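# Transfer plate C15 from nest N1 to nest N3

## Task

Carry plate C15 out of nest N1 and set it in the landing nest N3, resting level within N3's locators and turned so its well A1 sits at N3's corner labelled A1. Releasing it from a few millimetres above N3 is acceptable, but a much higher drop there counts as failure. Plate C51 has to stay on N2, unchanged. The result only counts if it holds without the robot, so open the gripper and withdraw the arm at the end.

## Robot and tools

Robot and cameras: one arm with six revolute joints (waist, shoulder, elbow, wrist pitch, wrist yaw, wrist roll) and a two-finger parallel gripper. There are three cameras: cam_head_left (896x504), cam_head_right (896x504) and cam_wrist (616x616). Images come back in that order.

Scene frame: the origin lies on the table surface straight under the arm's base. +z is up, and +y is to the left when facing along +x. The base itself may be slightly tilted against the table.

Labels: every labelled item has well A1 at its labelled short end, in the corner opposite the labelled long side. A sign on the deck beside each nest gives that nest's name.

Tool execute_actions. Argument actions is a list holding zero or one entry. An empty list sends nothing and just reports the current state. An entry with rows is a motion. rows is a list of 1 to 15 rows, and steps (1 to 15, default 15) is how many control steps it lasts, each 1/30 s. Each row covers one step, and the final row repeats if steps outnumber rows. An entry with only steps (up to 300) is a wait. It returns once that many steps have elapsed since the previous result, and the time you spend replying is included. Optional pictures (true/false) controls whether images are returned. If a call is refused, nothing reaches the robot. The simulation keeps running while you think and write.

Row layout: exactly 7 numbers, each in [-1, 1]. The first six are joint offsets, not poses, ordered waist, shoulder, elbow, wrist pitch, wrist yaw, wrist roll. Scale: 1.0 equals 1.202 rad for the waist, 1.258 for the shoulder, 1.238 for the elbow, 2.073 for wrist pitch, and 2.022 for wrist yaw and for wrist roll. Offsets are taken from the joint angles in the latest result that lists them. Before any result in the scene has listed them, and for the second or later call within one reply, they are taken from the robot's position when the action begins. They never add up row to row. The seventh number is an absolute gripper opening: +1 is fully open, -1 is closed.

Joint ranges (rad): waist -2.618 to 3.054, shoulder 0.000 to 3.142, elbow 0.000 to 3.142, wrist pitch -1.571 to 1.571, wrist yaw -1.571 to 1.571, wrist roll -2.094 to 2.094. A call is refused if it sends a joint more than 0.036 rad outward beyond its range. The true end may differ from the stated one by up to 0.036 rad either way. Requests past the true end are clipped to it, and then the line "joint sent to its limit" appears, possibly about an earlier action still running. If that line is missing, do not assume there is more room.

Speed: at every step each joint's target is kept within a fixed lead of its measured angle: 0.202 rad waist, 0.258 shoulder, 0.238 elbow, 0.573 wrist pitch, 0.522 wrist yaw and roll. Targets that would move the gripper over 70 mm from where it is measured are shrunk back toward the measured angles. Large moves therefore take several actions.

Sag: all-zero offsets can let the arm droop a bit more with every action. To hold still, make a reply's first call send offsets that lead back to the desired angles, and send zeros in that reply's later calls. If a joint keeps falling short, aim further each time. Zeros are not a wait: they pull the joints back to their reference angles.

Waiting: between calls the arm keeps heading for the last row you sent. It stops trying once it has barely moved for a while (slow or blocked motion counts as still) or a step is HELD. After that only a new action moves it on or presses harder. Fingers already in motion keep moving anyway.

Result lines: Joint positions and Joint velocities list the six joints in order (rad, rad/s), then the finger-pad gap (m, m/s; 0.094 m when fully open). grip_measured gives the measured opening on the same -1..+1 scale you command. Gripper readings may be off by up to about 1 mm, consistently within the scene. "joint command not followed" means the clearance check altered or blocked targets; mounting blocks and posts count as part of the arm. HELD marks steps where your row was not sent, in whole or in part. Joint torques, in joint order, are total drive outputs with per-unit offset, scale and noise. They are nonzero even without contact, and friction can mask or imitate load. MOTOR HOT warns from 75 °C. At 90 °C the arm halts for 10 s (OVER-TEMPERATURE FAULT); that cutoff is off for 5 minutes, after which 90 °C or more halts it again. At 100 °C the motors and gripper let go and the arm drops. Holding loads heats motors, even while you think.

Gripping: away from the extremes, the fingers go to where grip_measured would read your commanded value. To keep hold, command below grip_measured: about 0.03 below is firm, less is gentler. Pad force tops out near 50-62 N (lower on some grippers) and is reduced on parts thinner than about 2 mm. The first contact can spike higher.

Tool zoom_image: camera (cam_head_left, cam_head_right or cam_wrist) and region [x0, y0, x1, y1] in pixels of that camera's latest full image, with the origin at the top left and at most 504x504. It returns a closer, finer view.

Tool finished_scene: scene is the integer number of the current scene. Answering without any tool call ends everything.

Avoid: pushing or knocking anything off the table, which ends the scene. Also avoid dropping, slipping, slamming, hard impacts or heavy pushing, motor overheating, and long or jerky motions.

Each tool is called after "Request:" as name([rows], argument=value, ...), one row to a line, values as JSON.

## Session

Request:
execute_actions(actions=[])

Scene clock: 0.00 s of 6000.00 s.
grip_measured=+1.000
Joint positions: [ 0.659  1.761  1.903 -1.209  0.463 -0.796  0.094]
Joint velocities: [ 0.017 -0.017 -0.002  0.007 -0.022 -0.007  0.   ]
Joint torques (N m, as the arm reports them, + toward a larger angle): no reading
Motor temperatures (°C, as the motors report them): [27 26 27 27 26 26]

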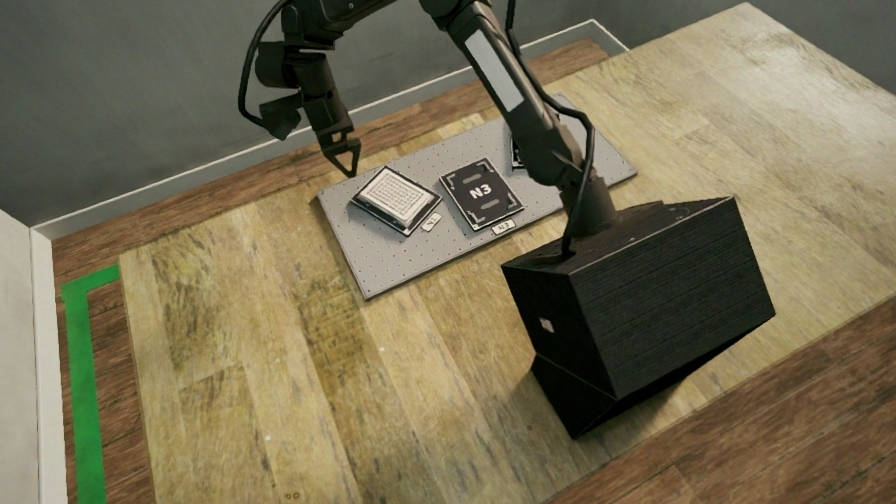

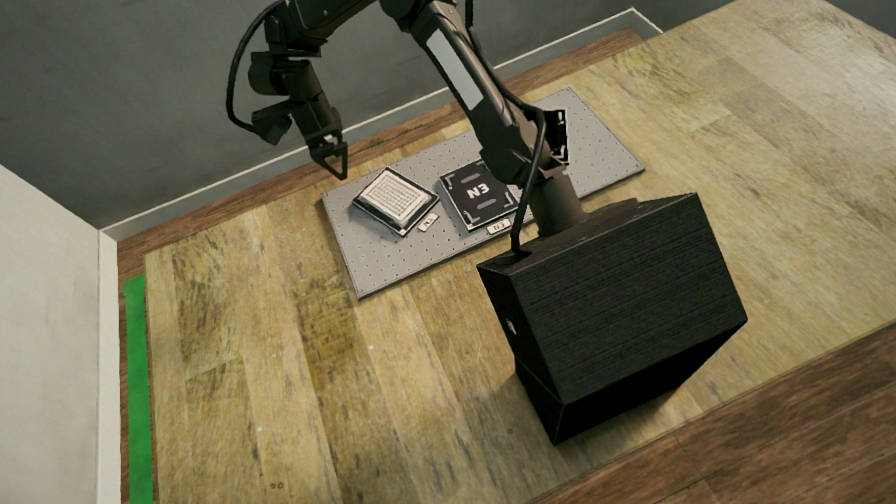

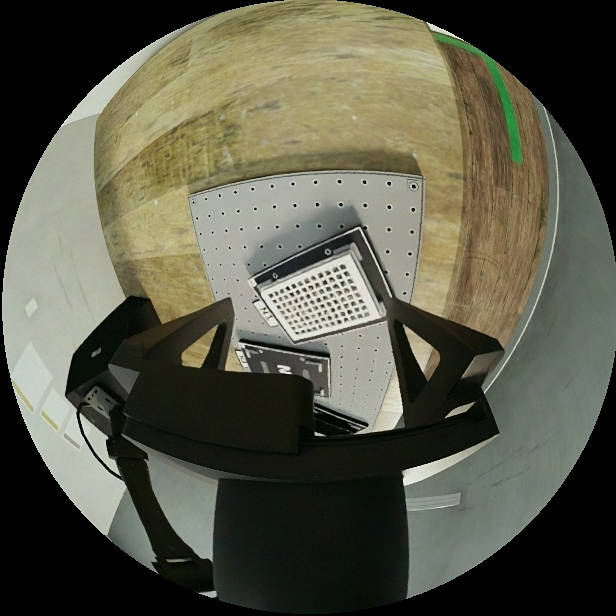

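Request:
zoom_image(camera="cam_head_left", region=[300,80,660,300])

Request:
zoom_image(camera="cam_wrist", region=[180,180,460,460])

Region (300, 80, 660, 300) of cam_head_left's 896x504 image, scaled by 1.400, with more detail than that image has.

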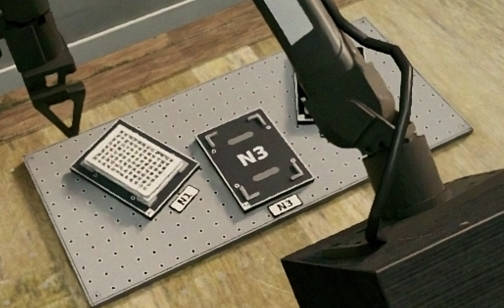

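Region (180, 180, 460, 460) of cam_wrist's 616x616 image, scaled by 1.800, with more detail than that image has.

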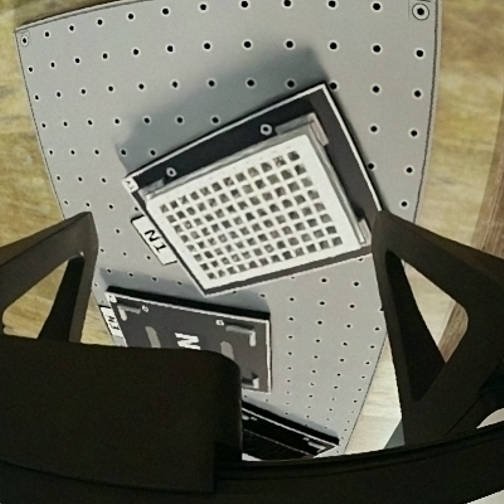

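Request:
execute_actions([
  {"rows":[[0,0,0,-0.14,-0.229,0.394,1]],"steps":15},
])

Request:
execute_actions([
  {"steps":20},
])

Scene clock: 36.53 s of 6000.00 s.
grip_measured=+1.000
Joint positions: [ 0.652  1.764  1.903 -1.48   0.035 -0.034  0.094]
Joint velocities: [ 0.007 -0.022 -0.002 -0.037 -0.139  0.242  0.   ]
Joint torques (N m, as the arm reports them, + toward a larger angle): [  5.34 -10.91   3.66  -0.9   -0.44   0.  ]
Motor temperatures (°C, as the motors report them): [29 32 28 27 26 26]
Steps of this call (steps 1 to 90: nothing new was sent; then 33.03 s passed at rest; steps 91 to 105: all 15 steps of this action). Readings (joint positions):
91: [0.656 1.761 1.903 -1.230 0.410 -0.725]
92: [0.653 1.761 1.903 -1.275 0.331 -0.625]
94: [0.652 1.763 1.903 -1.359 0.216 -0.428]
98: [0.652 1.764 1.903 -1.441 0.097 -0.173]
105: the state above

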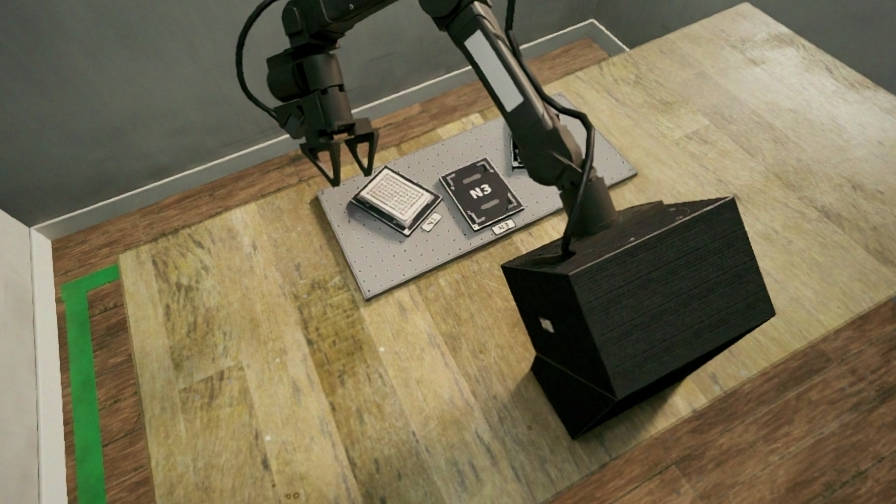

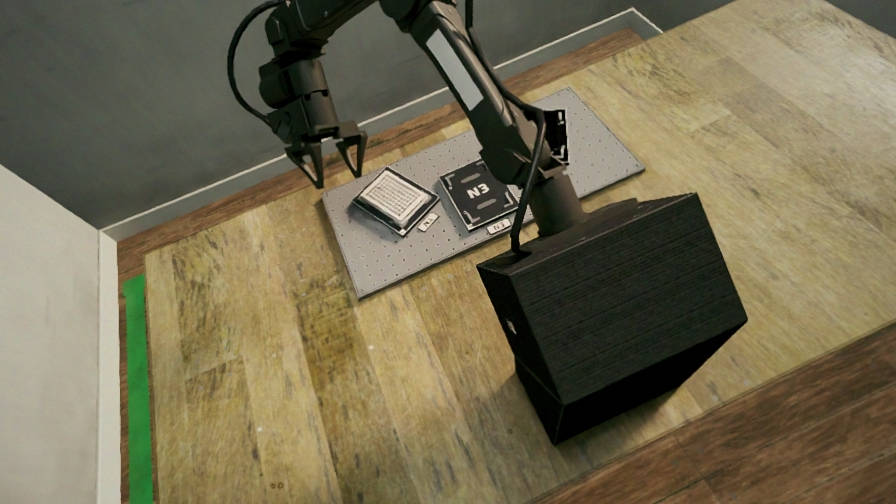

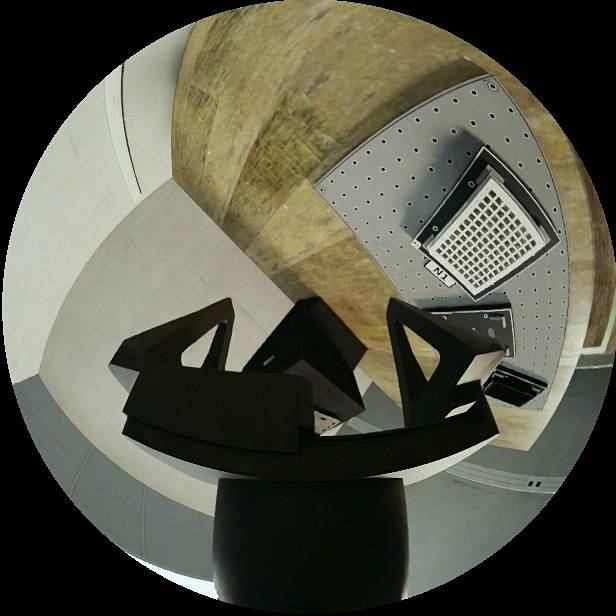

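Scene clock: 37.20 s of 6000.00 s.
grip_measured=+1.000
Joint positions: [ 0.652  1.764  1.903 -1.486  0.019  0.001  0.094]
Joint velocities: [ 0.007  0.002 -0.017 -0.022 -0.007  0.022  0.   ]
Joint torques (N m, as the arm reports them, + toward a larger angle): [  5.07 -11.     3.76  -0.96  -0.47  -0.04]
Motor temperatures (°C, as the motors report them): [29 32 28 27 26 26]
Steps of this call (steps 1 to 20: the robot went on to your last target). Readings (joint positions):
1: [0.652 1.764 1.903 -1.481 0.032 -0.027]
2: [0.652 1.764 1.903 -1.482 0.029 -0.021]
4: [0.652 1.764 1.903 -1.484 0.026 -0.013]
8: [0.652 1.764 1.903 -1.486 0.022 -0.004]
20: the state above

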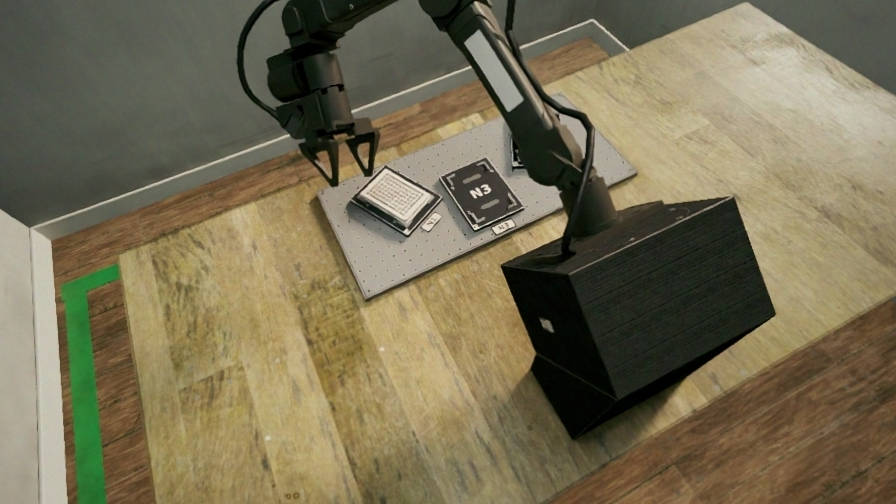

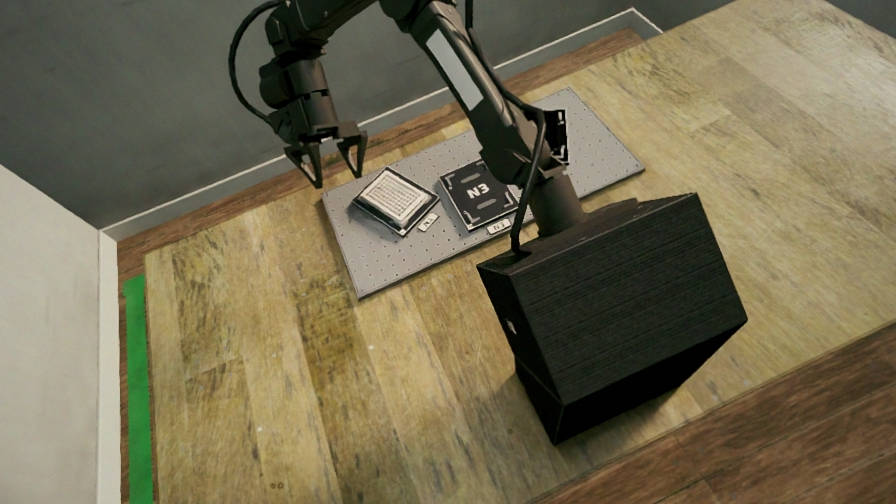

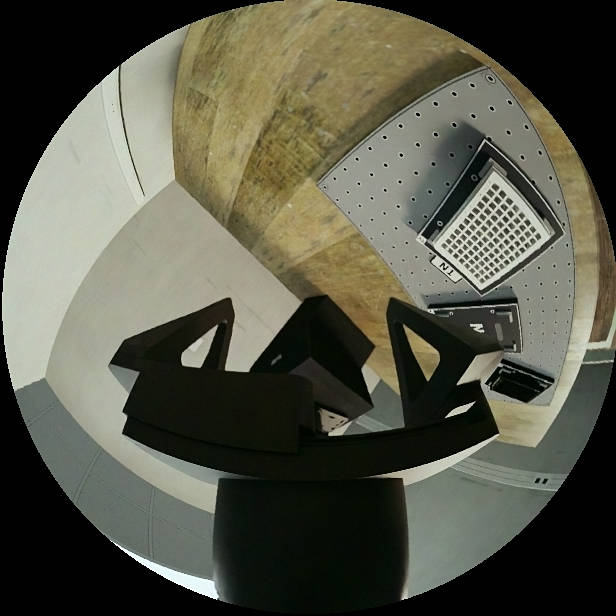

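Request:
execute_actions([
  {"rows":[[-0.019,-0.11,-0.233,0.292,0.203,0,1]],"steps":15},
])

Request:
execute_actions([
  {"steps":30},
])

Scene clock: 87.23 s of 6000.00 s.
grip_measured=+1.000
Joint positions: [ 0.618  1.648  1.62  -0.917  0.413  0.002  0.094]
Joint velocities: [0.002 0.007 0.007 0.168 0.022 0.051 0.   ]
Joint torques (N m, as the arm reports them, + toward a larger angle): [  5.11 -12.41   3.22  -0.04  -0.08  -0.02]
Motor temperatures (°C, as the motors report them): [29 33 28 28 26 26]
Steps of this call (steps 1 to 15: the robot went on to your last target; steps 16 to 90: nothing new was sent; then 46.53 s passed at rest; steps 91 to 105: all 15 steps of this action). Readings (joint positions):
91: [0.652 1.742 1.859 -1.420 0.067 0.002]
92: [0.649 1.701 1.774 -1.300 0.138 0.002]
94: [0.633 1.655 1.665 -1.162 0.246 0.002]
98: [0.618 1.648 1.620 -1.014 0.358 0.002]
105: the state above

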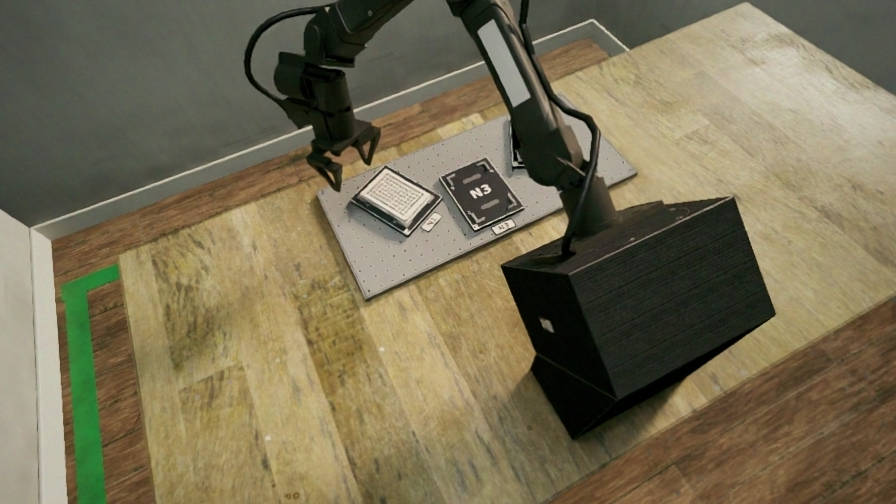

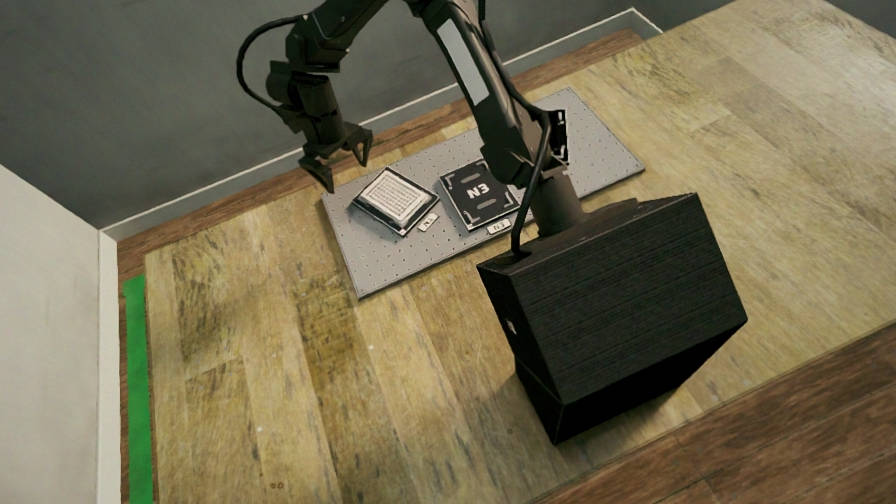

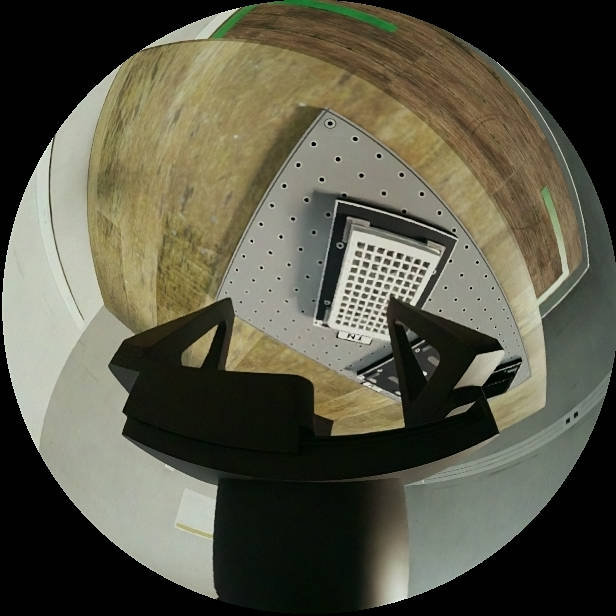

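Scene clock: 88.23 s of 6000.00 s.
grip_measured=+1.000
Joint positions: [ 0.618  1.648  1.62  -0.899  0.426  0.002  0.094]
Joint velocities: [-0.017  0.007 -0.007 -0.066 -0.007  0.066  0.   ]
Joint torques (N m, as the arm reports them, + toward a larger angle): [  5.16 -12.55   3.3    0.05  -0.12  -0.02]
Motor temperatures (°C, as the motors report them): [29 33 28 28 26 26]
Steps of this call (steps 1 to 30: the robot went on to your last target). Readings (joint positions):
1: [0.618 1.648 1.620 -0.913 0.416 0.002]
2: [0.618 1.648 1.620 -0.910 0.418 0.002]
4: [0.618 1.648 1.620 -0.905 0.421 0.002]
8: [0.618 1.648 1.620 -0.901 0.425 0.002]
30: the state above
The arm was judged still, so your last target was given up. Only a new action makes it travel on or press farther. Fingers that are still opening or closing keep moving.

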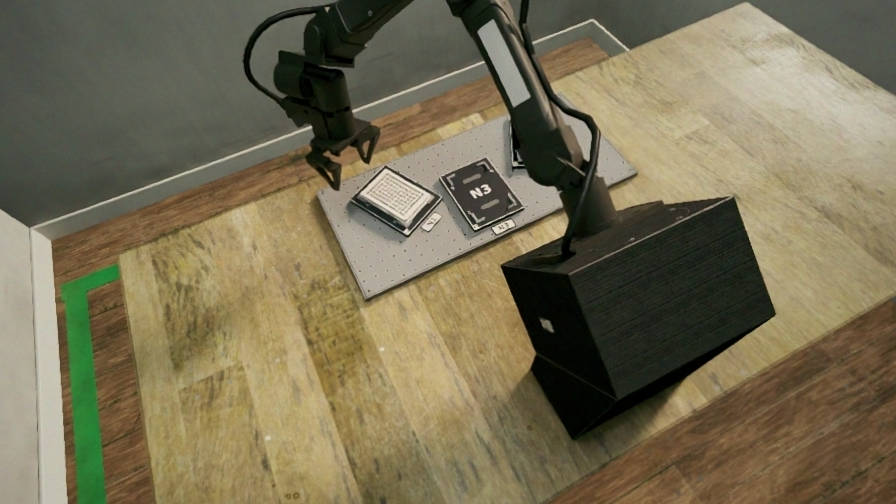

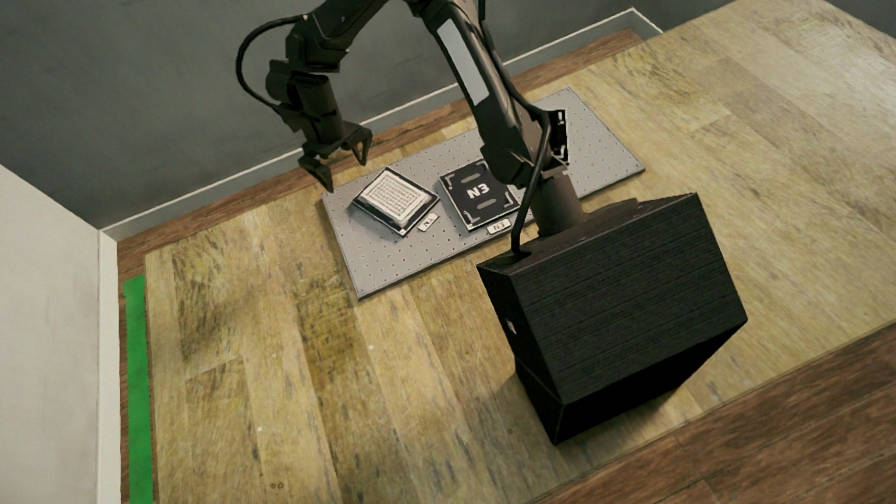

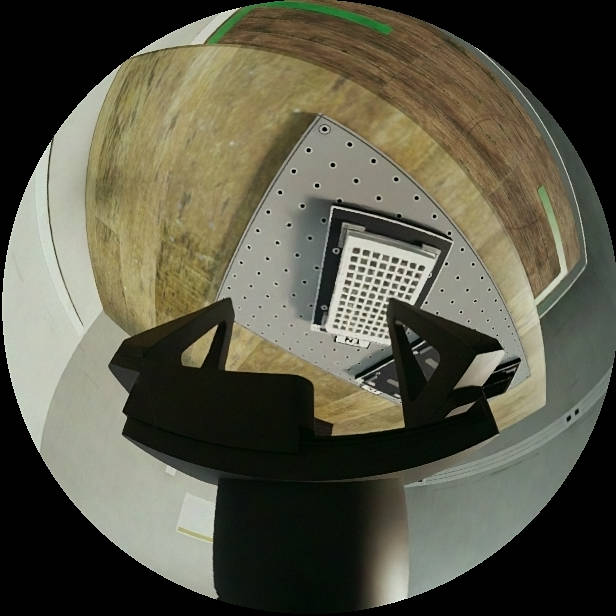

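Request:
execute_actions([
  {"rows":[[-0.223,-0.081,-0.135,0.095,-0.093,0,1]],"steps":15},
])

Request:
execute_actions([
  {"steps":25},
])

Scene clock: 121.00 s of 6000.00 s.
grip_measured=+1.000
Joint positions: [ 0.336  1.571  1.46  -0.725  0.256  0.003  0.094]
Joint velocities: [ 0.012 -0.037 -0.002  0.051 -0.095 -0.007  0.   ]
Joint torques (N m, as the arm reports them, + toward a larger angle): [  3.94 -13.64   3.25   0.01  -0.16  -0.02]
Motor temperatures (°C, as the motors report them): [29 35 28 28 26 26]
Steps of this call (steps 1 to 90: nothing new was sent; then 29.27 s passed at rest; steps 91 to 105: all 15 steps of this action). Readings (joint positions):
91: [0.599 1.636 1.594 -0.863 0.395 0.000]
92: [0.560 1.611 1.546 -0.816 0.349 0.000]
94: [0.436 1.582 1.484 -0.786 0.306 0.000]
98: [0.306 1.578 1.460 -0.756 0.297 0.003]
105: the state above

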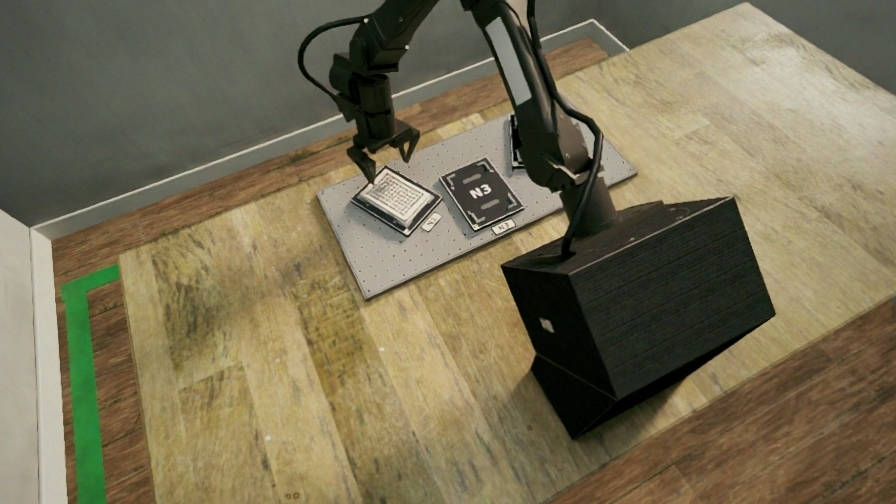

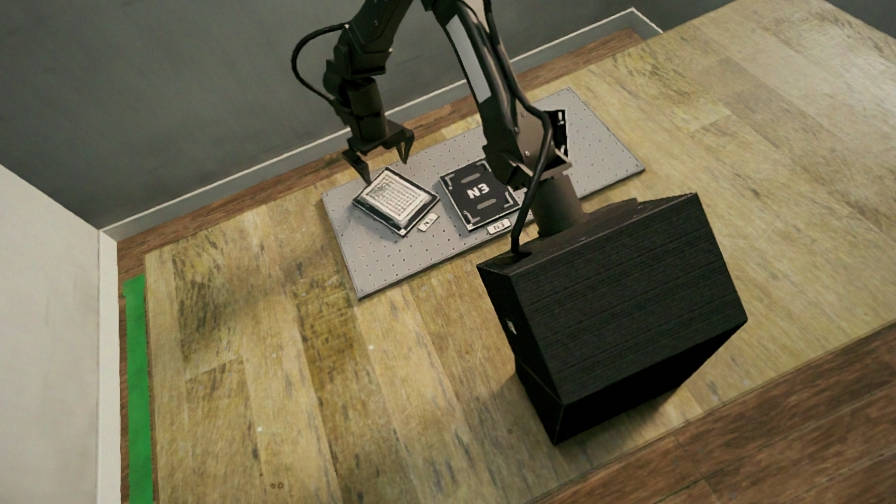

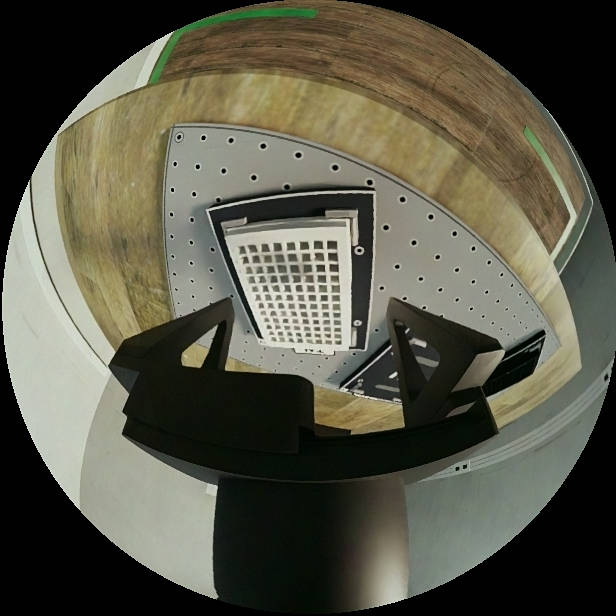

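Scene clock: 121.83 s of 6000.00 s.
grip_measured=+1.000
Joint positions: [ 0.336  1.571  1.46  -0.719  0.249  0.003  0.094]
Joint velocities: [ 0.002  0.012 -0.007 -0.022 -0.022 -0.007  0.   ]
Joint torques (N m, as the arm reports them, + toward a larger angle): [  3.8  -13.61   3.34   0.03  -0.21  -0.03]
Motor temperatures (°C, as the motors report them): [29 35 28 28 26 26]
Steps of this call (steps 1 to 15: the robot went on to your last target; steps 16 to 25: nothing new was sent). Readings (joint positions):
1: [0.336 1.571 1.460 -0.723 0.254 0.003]
2: [0.336 1.571 1.460 -0.722 0.254 0.003]
4: [0.336 1.571 1.460 -0.721 0.252 0.003]
8: [0.336 1.571 1.460 -0.720 0.250 0.003]
25: the state above
The arm was judged still, so your last target was given up. Only a new action makes it travel on or press farther. Fingers that are still opening or closing keep moving.

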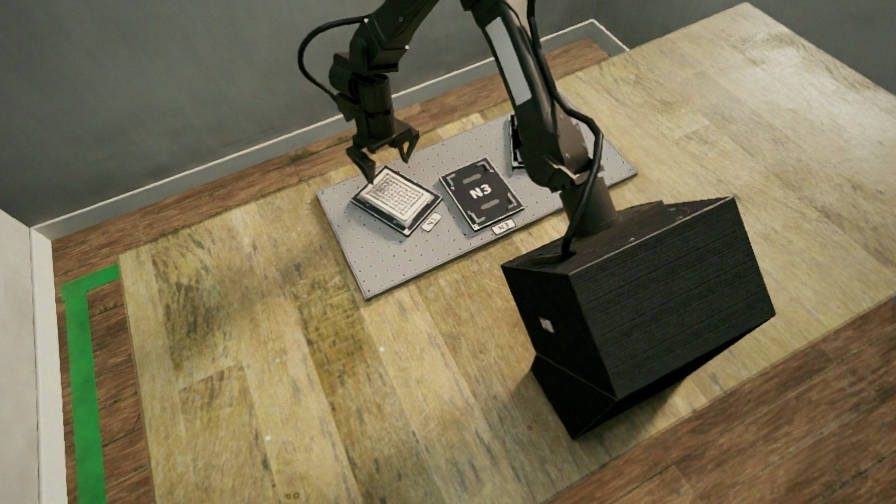

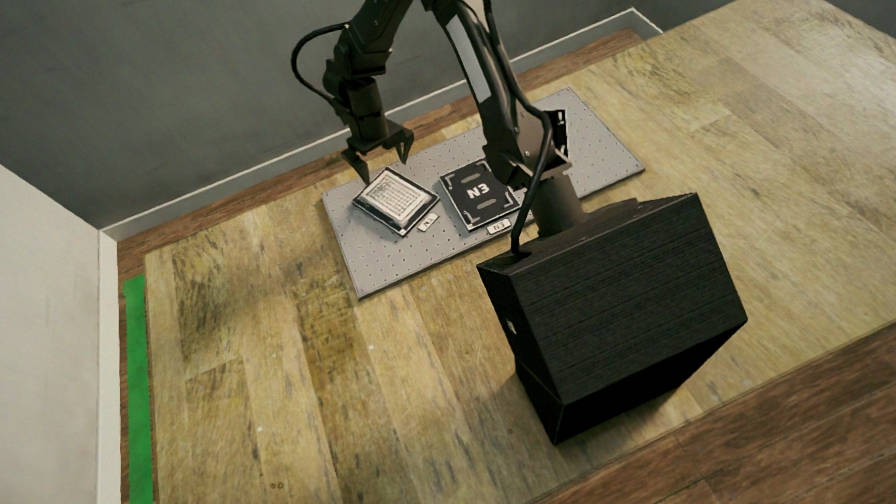

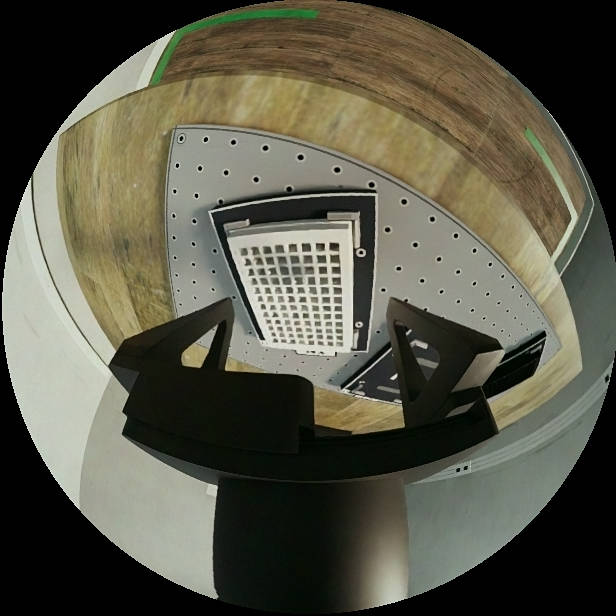

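Request:
execute_actions([
  {"rows":[[0.022,0.036,-0.021,0.057,-0.008,-0.076,1]],"steps":15},
])

Request:
zoom_image(camera="cam_wrist", region=[170,160,450,400])

Scene clock: 138.60 s of 6000.00 s.
grip_measured=+1.000
Joint positions: [ 0.345  1.623  1.441 -0.623  0.244 -0.138  0.094]
Joint velocities: [-0.007 -0.007 -0.012  0.037  0.007 -0.007  0.   ]
Joint torques (N m, as the arm reports them, + toward a larger angle): [  4.34 -12.05   3.29   0.14  -0.2   -0.08]
Motor temperatures (°C, as the motors report them): [29 37 28 28 26 26]
Steps of this call (steps 1 to 90: nothing new was sent; then 13.27 s passed at rest; steps 91 to 105: all 15 steps of this action). Readings (joint positions):
91: [0.337 1.574 1.458 -0.710 0.249 -0.016]
92: [0.337 1.580 1.457 -0.691 0.249 -0.042]
94: [0.341 1.599 1.455 -0.659 0.248 -0.078]
98: [0.345 1.622 1.443 -0.635 0.244 -0.117]
105: the state above

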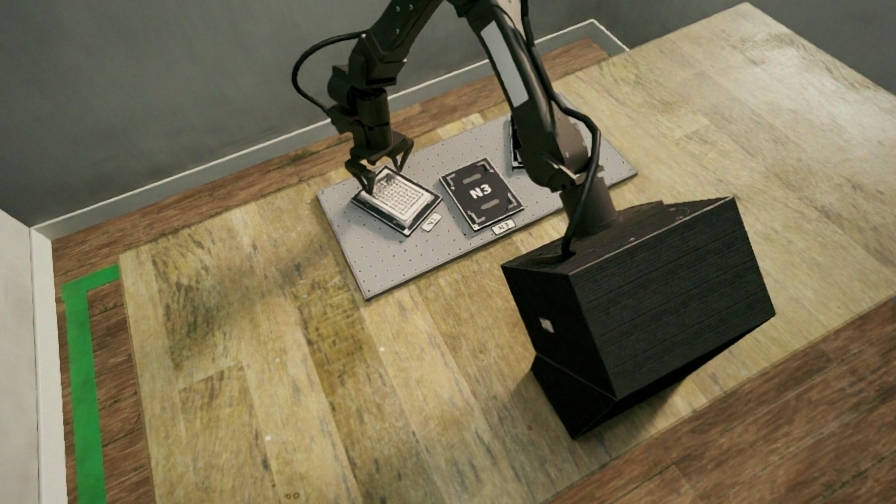

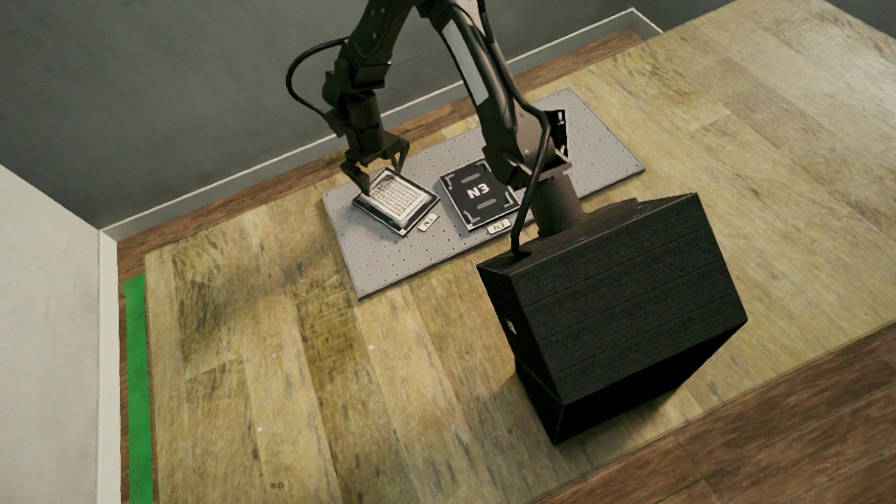

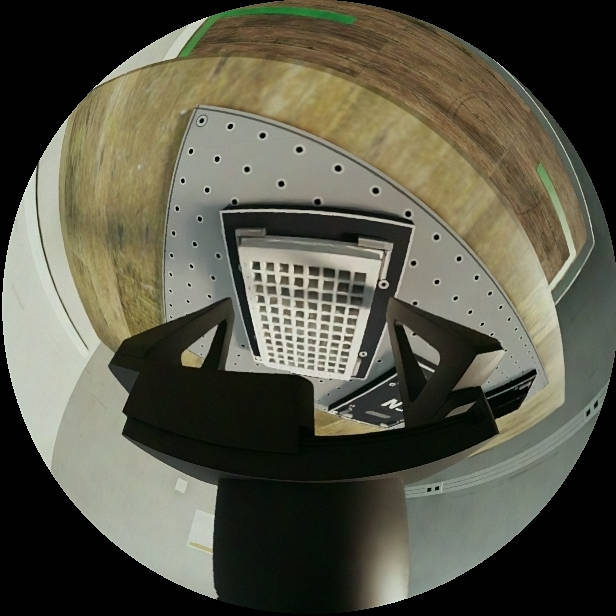

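Region (170, 160, 450, 400) of cam_wrist's 616x616 image, scaled by 1.800, with more detail than that image has; it fills the top 432 rows of this view, and the rest is white.

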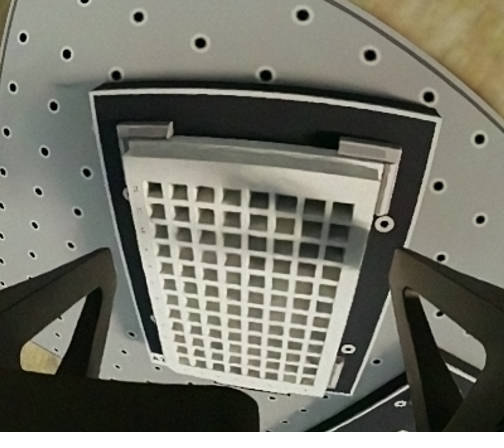

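Request:
execute_actions([
  {"rows":[[-0.004,0.055,-0.002,0.035,-0.008,0,1]],"steps":15},
])

Scene clock: 153.43 s of 6000.00 s.
grip_measured=+1.000
Joint positions: [ 0.348  1.669  1.441 -0.573  0.245 -0.14   0.094]
Joint velocities: [-0.017 -0.007  0.012 -0.007 -0.051 -0.007  0.   ]
Joint torques (N m, as the arm reports them, + toward a larger angle): [ 2.74 -9.35  3.31  0.14 -0.26  0.05]
Motor temperatures (°C, as the motors report them): [29 36 28 28 26 26]
Steps of this call (steps 1 to 15: the robot went on to your last target; steps 16 to 90: nothing new was sent; then 11.33 s passed at rest; steps 91 to 105: all 15 steps of this action). Readings (joint positions):
91: [0.345 1.629 1.441 -0.615 0.244 -0.143]
92: [0.344 1.638 1.441 -0.600 0.243 -0.143]
94: [0.342 1.666 1.441 -0.581 0.243 -0.142]
98: [0.348 1.669 1.441 -0.574 0.245 -0.141]
105: the state above

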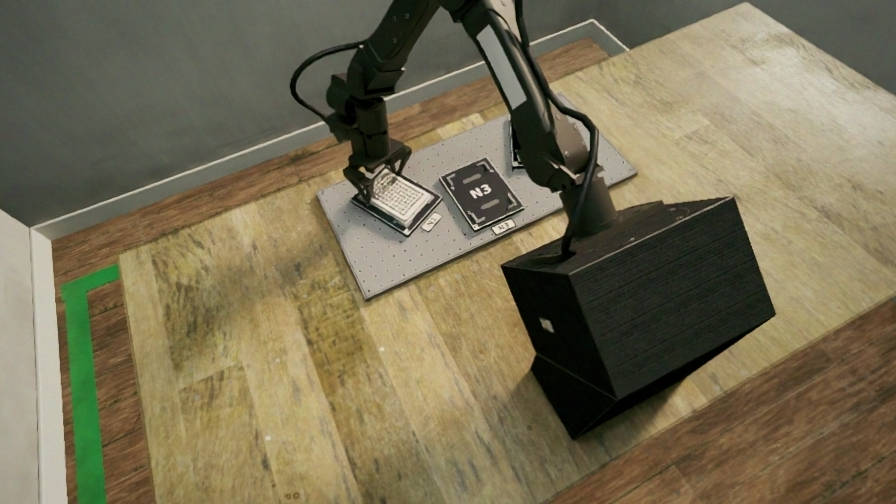

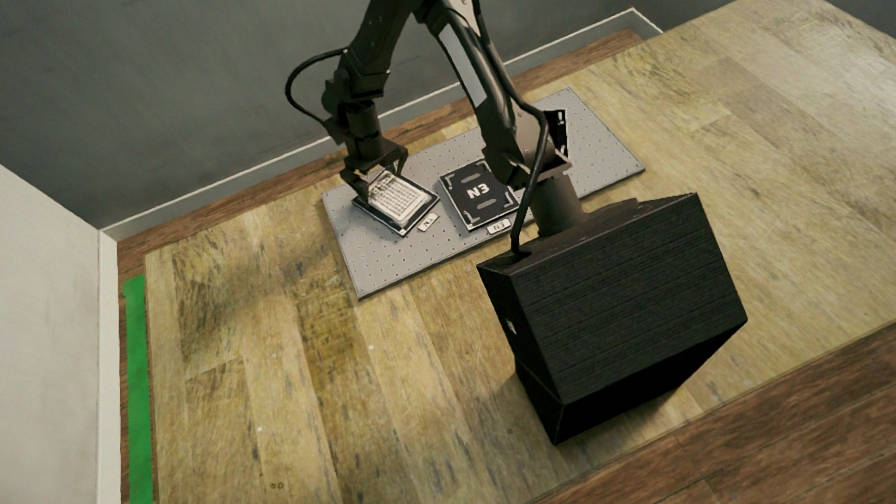

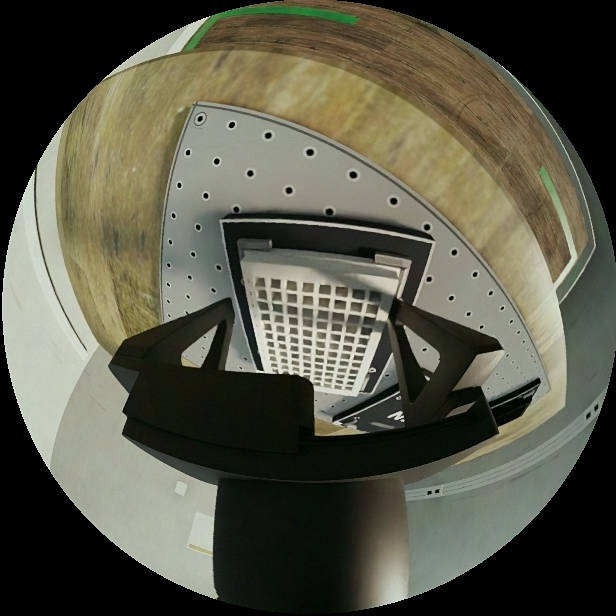

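Request:
execute_actions([
  {"rows":[[-0.003,-0.05,0,-0.03,0,0,1]],"steps":12},
], pictures=false)

Scene clock: 168.47 s of 6000.00 s.
grip_measured=+1.000
Joint positions: [ 0.345  1.623  1.441 -0.622  0.245 -0.14   0.094]
Joint velocities: [ 0.017 -0.007 -0.007 -0.095 -0.037  0.022  0.   ]
Joint torques (N m, as the arm reports them, + toward a larger angle): [  2.93 -13.11   3.55  -0.18  -0.16   0.01]
Motor temperatures (°C, as the motors report them): [29 35 28 28 26 26]
Steps of this call (steps 1 to 15: the robot went on to your last target; steps 16 to 90: nothing new was sent; then 11.63 s passed at rest; steps 91 to 102: all 12 steps of this action). Readings (joint positions):
91: [0.348 1.664 1.441 -0.576 0.245 -0.140]
92: [0.348 1.658 1.441 -0.589 0.245 -0.140]
94: [0.346 1.643 1.441 -0.606 0.245 -0.140]
98: [0.345 1.623 1.441 -0.615 0.245 -0.140]
102: the state above

Request:
execute_actions([
  {"rows":[[-0.036,-0.068,-0.11,0.031,-0.012,0,1]],"steps":15},
])

Scene clock: 182.23 s of 6000.00 s.
grip_measured=+1.000
Joint positions: [ 0.296  1.56   1.312 -0.577  0.233 -0.14   0.094]
Joint velocities: [ 0.002  0.017  0.002  0.022 -0.066 -0.081  0.   ]
Joint torques (N m, as the arm reports them, + toward a larger angle): [  3.15 -12.9    2.79   0.06  -0.21   0.  ]
Motor temperatures (°C, as the motors report them): [29 36 28 28 26 26]
Steps of this call (steps 1 to 15: the robot went on to your last target; steps 16 to 90: nothing new was sent; then 10.27 s passed at rest; steps 91 to 105: all 15 steps of this action). Readings (joint positions):
91: [0.342 1.614 1.422 -0.606 0.242 -0.140]
92: [0.334 1.594 1.386 -0.585 0.236 -0.140]
94: [0.313 1.565 1.332 -0.585 0.235 -0.140]
98: [0.296 1.560 1.312 -0.585 0.235 -0.140]
105: the state above

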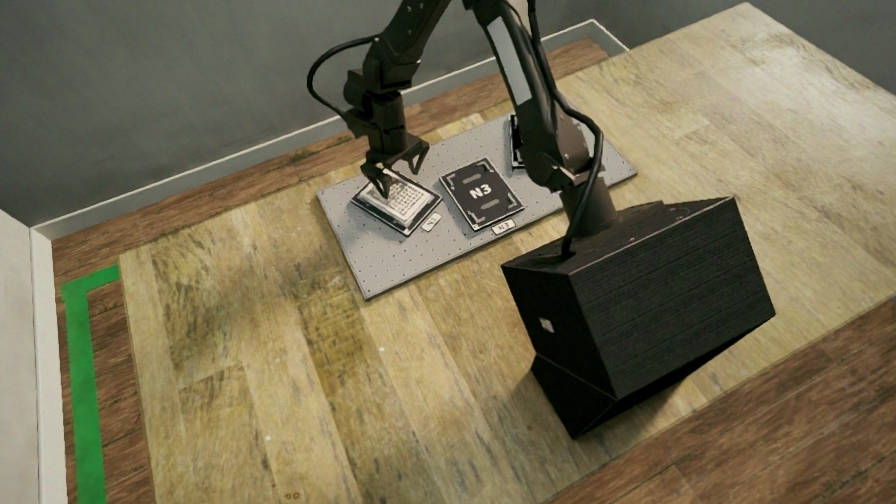

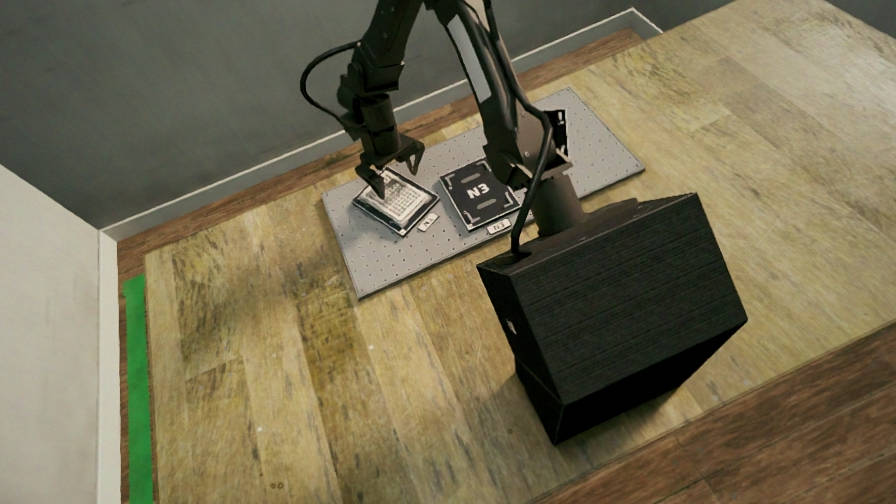

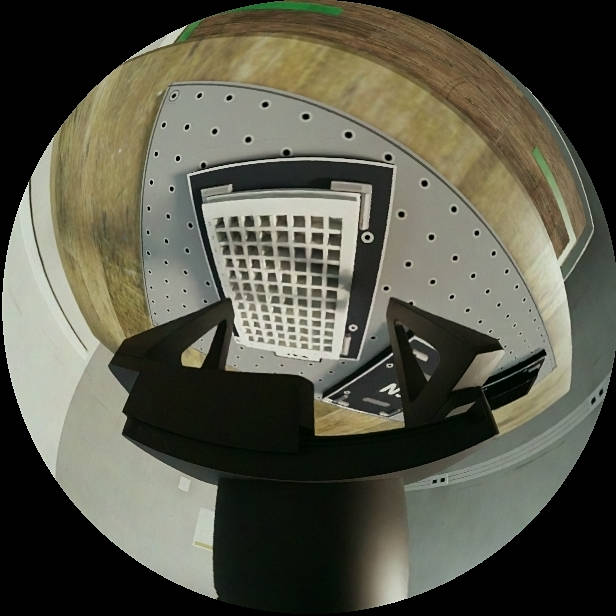

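Request:
execute_actions([
  {"rows":[[0.036,-0.008,0,0,-0.004,0,1]],"steps":15},
])

Scene clock: 190.17 s of 6000.00 s.
grip_measured=+1.000
Joint positions: [ 0.325  1.56   1.312 -0.575  0.233 -0.14   0.094]
Joint velocities: [ 0.012 -0.022  0.002  0.037 -0.007  0.037  0.   ]
Joint torques (N m, as the arm reports them, + toward a larger angle): [  3.75 -11.87   3.33  -0.15  -0.22  -0.01]
Motor temperatures (°C, as the motors report them): [29 37 28 28 26 26]
Steps of this call (steps 1 to 15: the robot went on to your last target; steps 16 to 90: nothing new was sent; then 4.43 s passed at rest; steps 91 to 105: all 15 steps of this action). Readings (joint positions):
91: [0.298 1.560 1.312 -0.575 0.233 -0.140]
92: [0.302 1.560 1.312 -0.575 0.233 -0.140]
94: [0.315 1.560 1.312 -0.575 0.233 -0.140]
98: [0.325 1.560 1.312 -0.575 0.233 -0.140]
105: the state above

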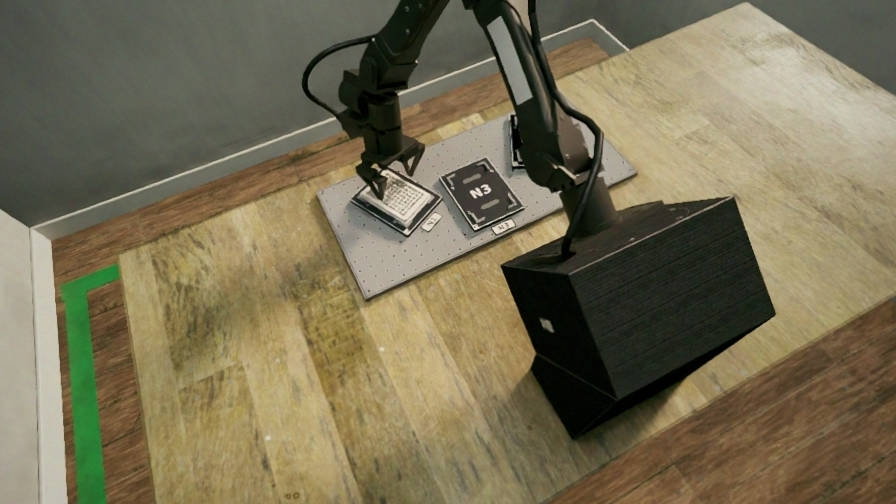

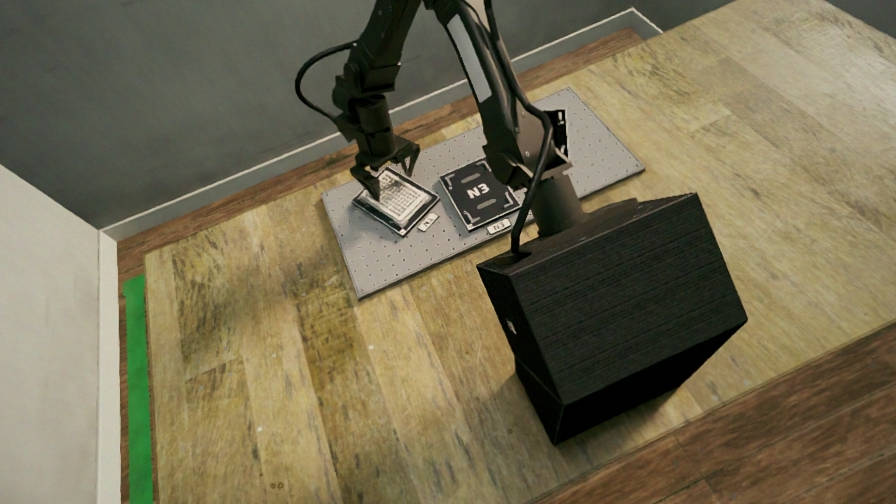

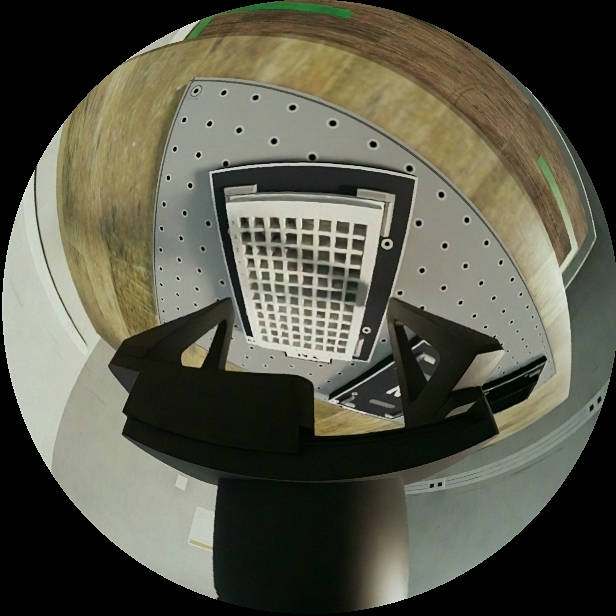

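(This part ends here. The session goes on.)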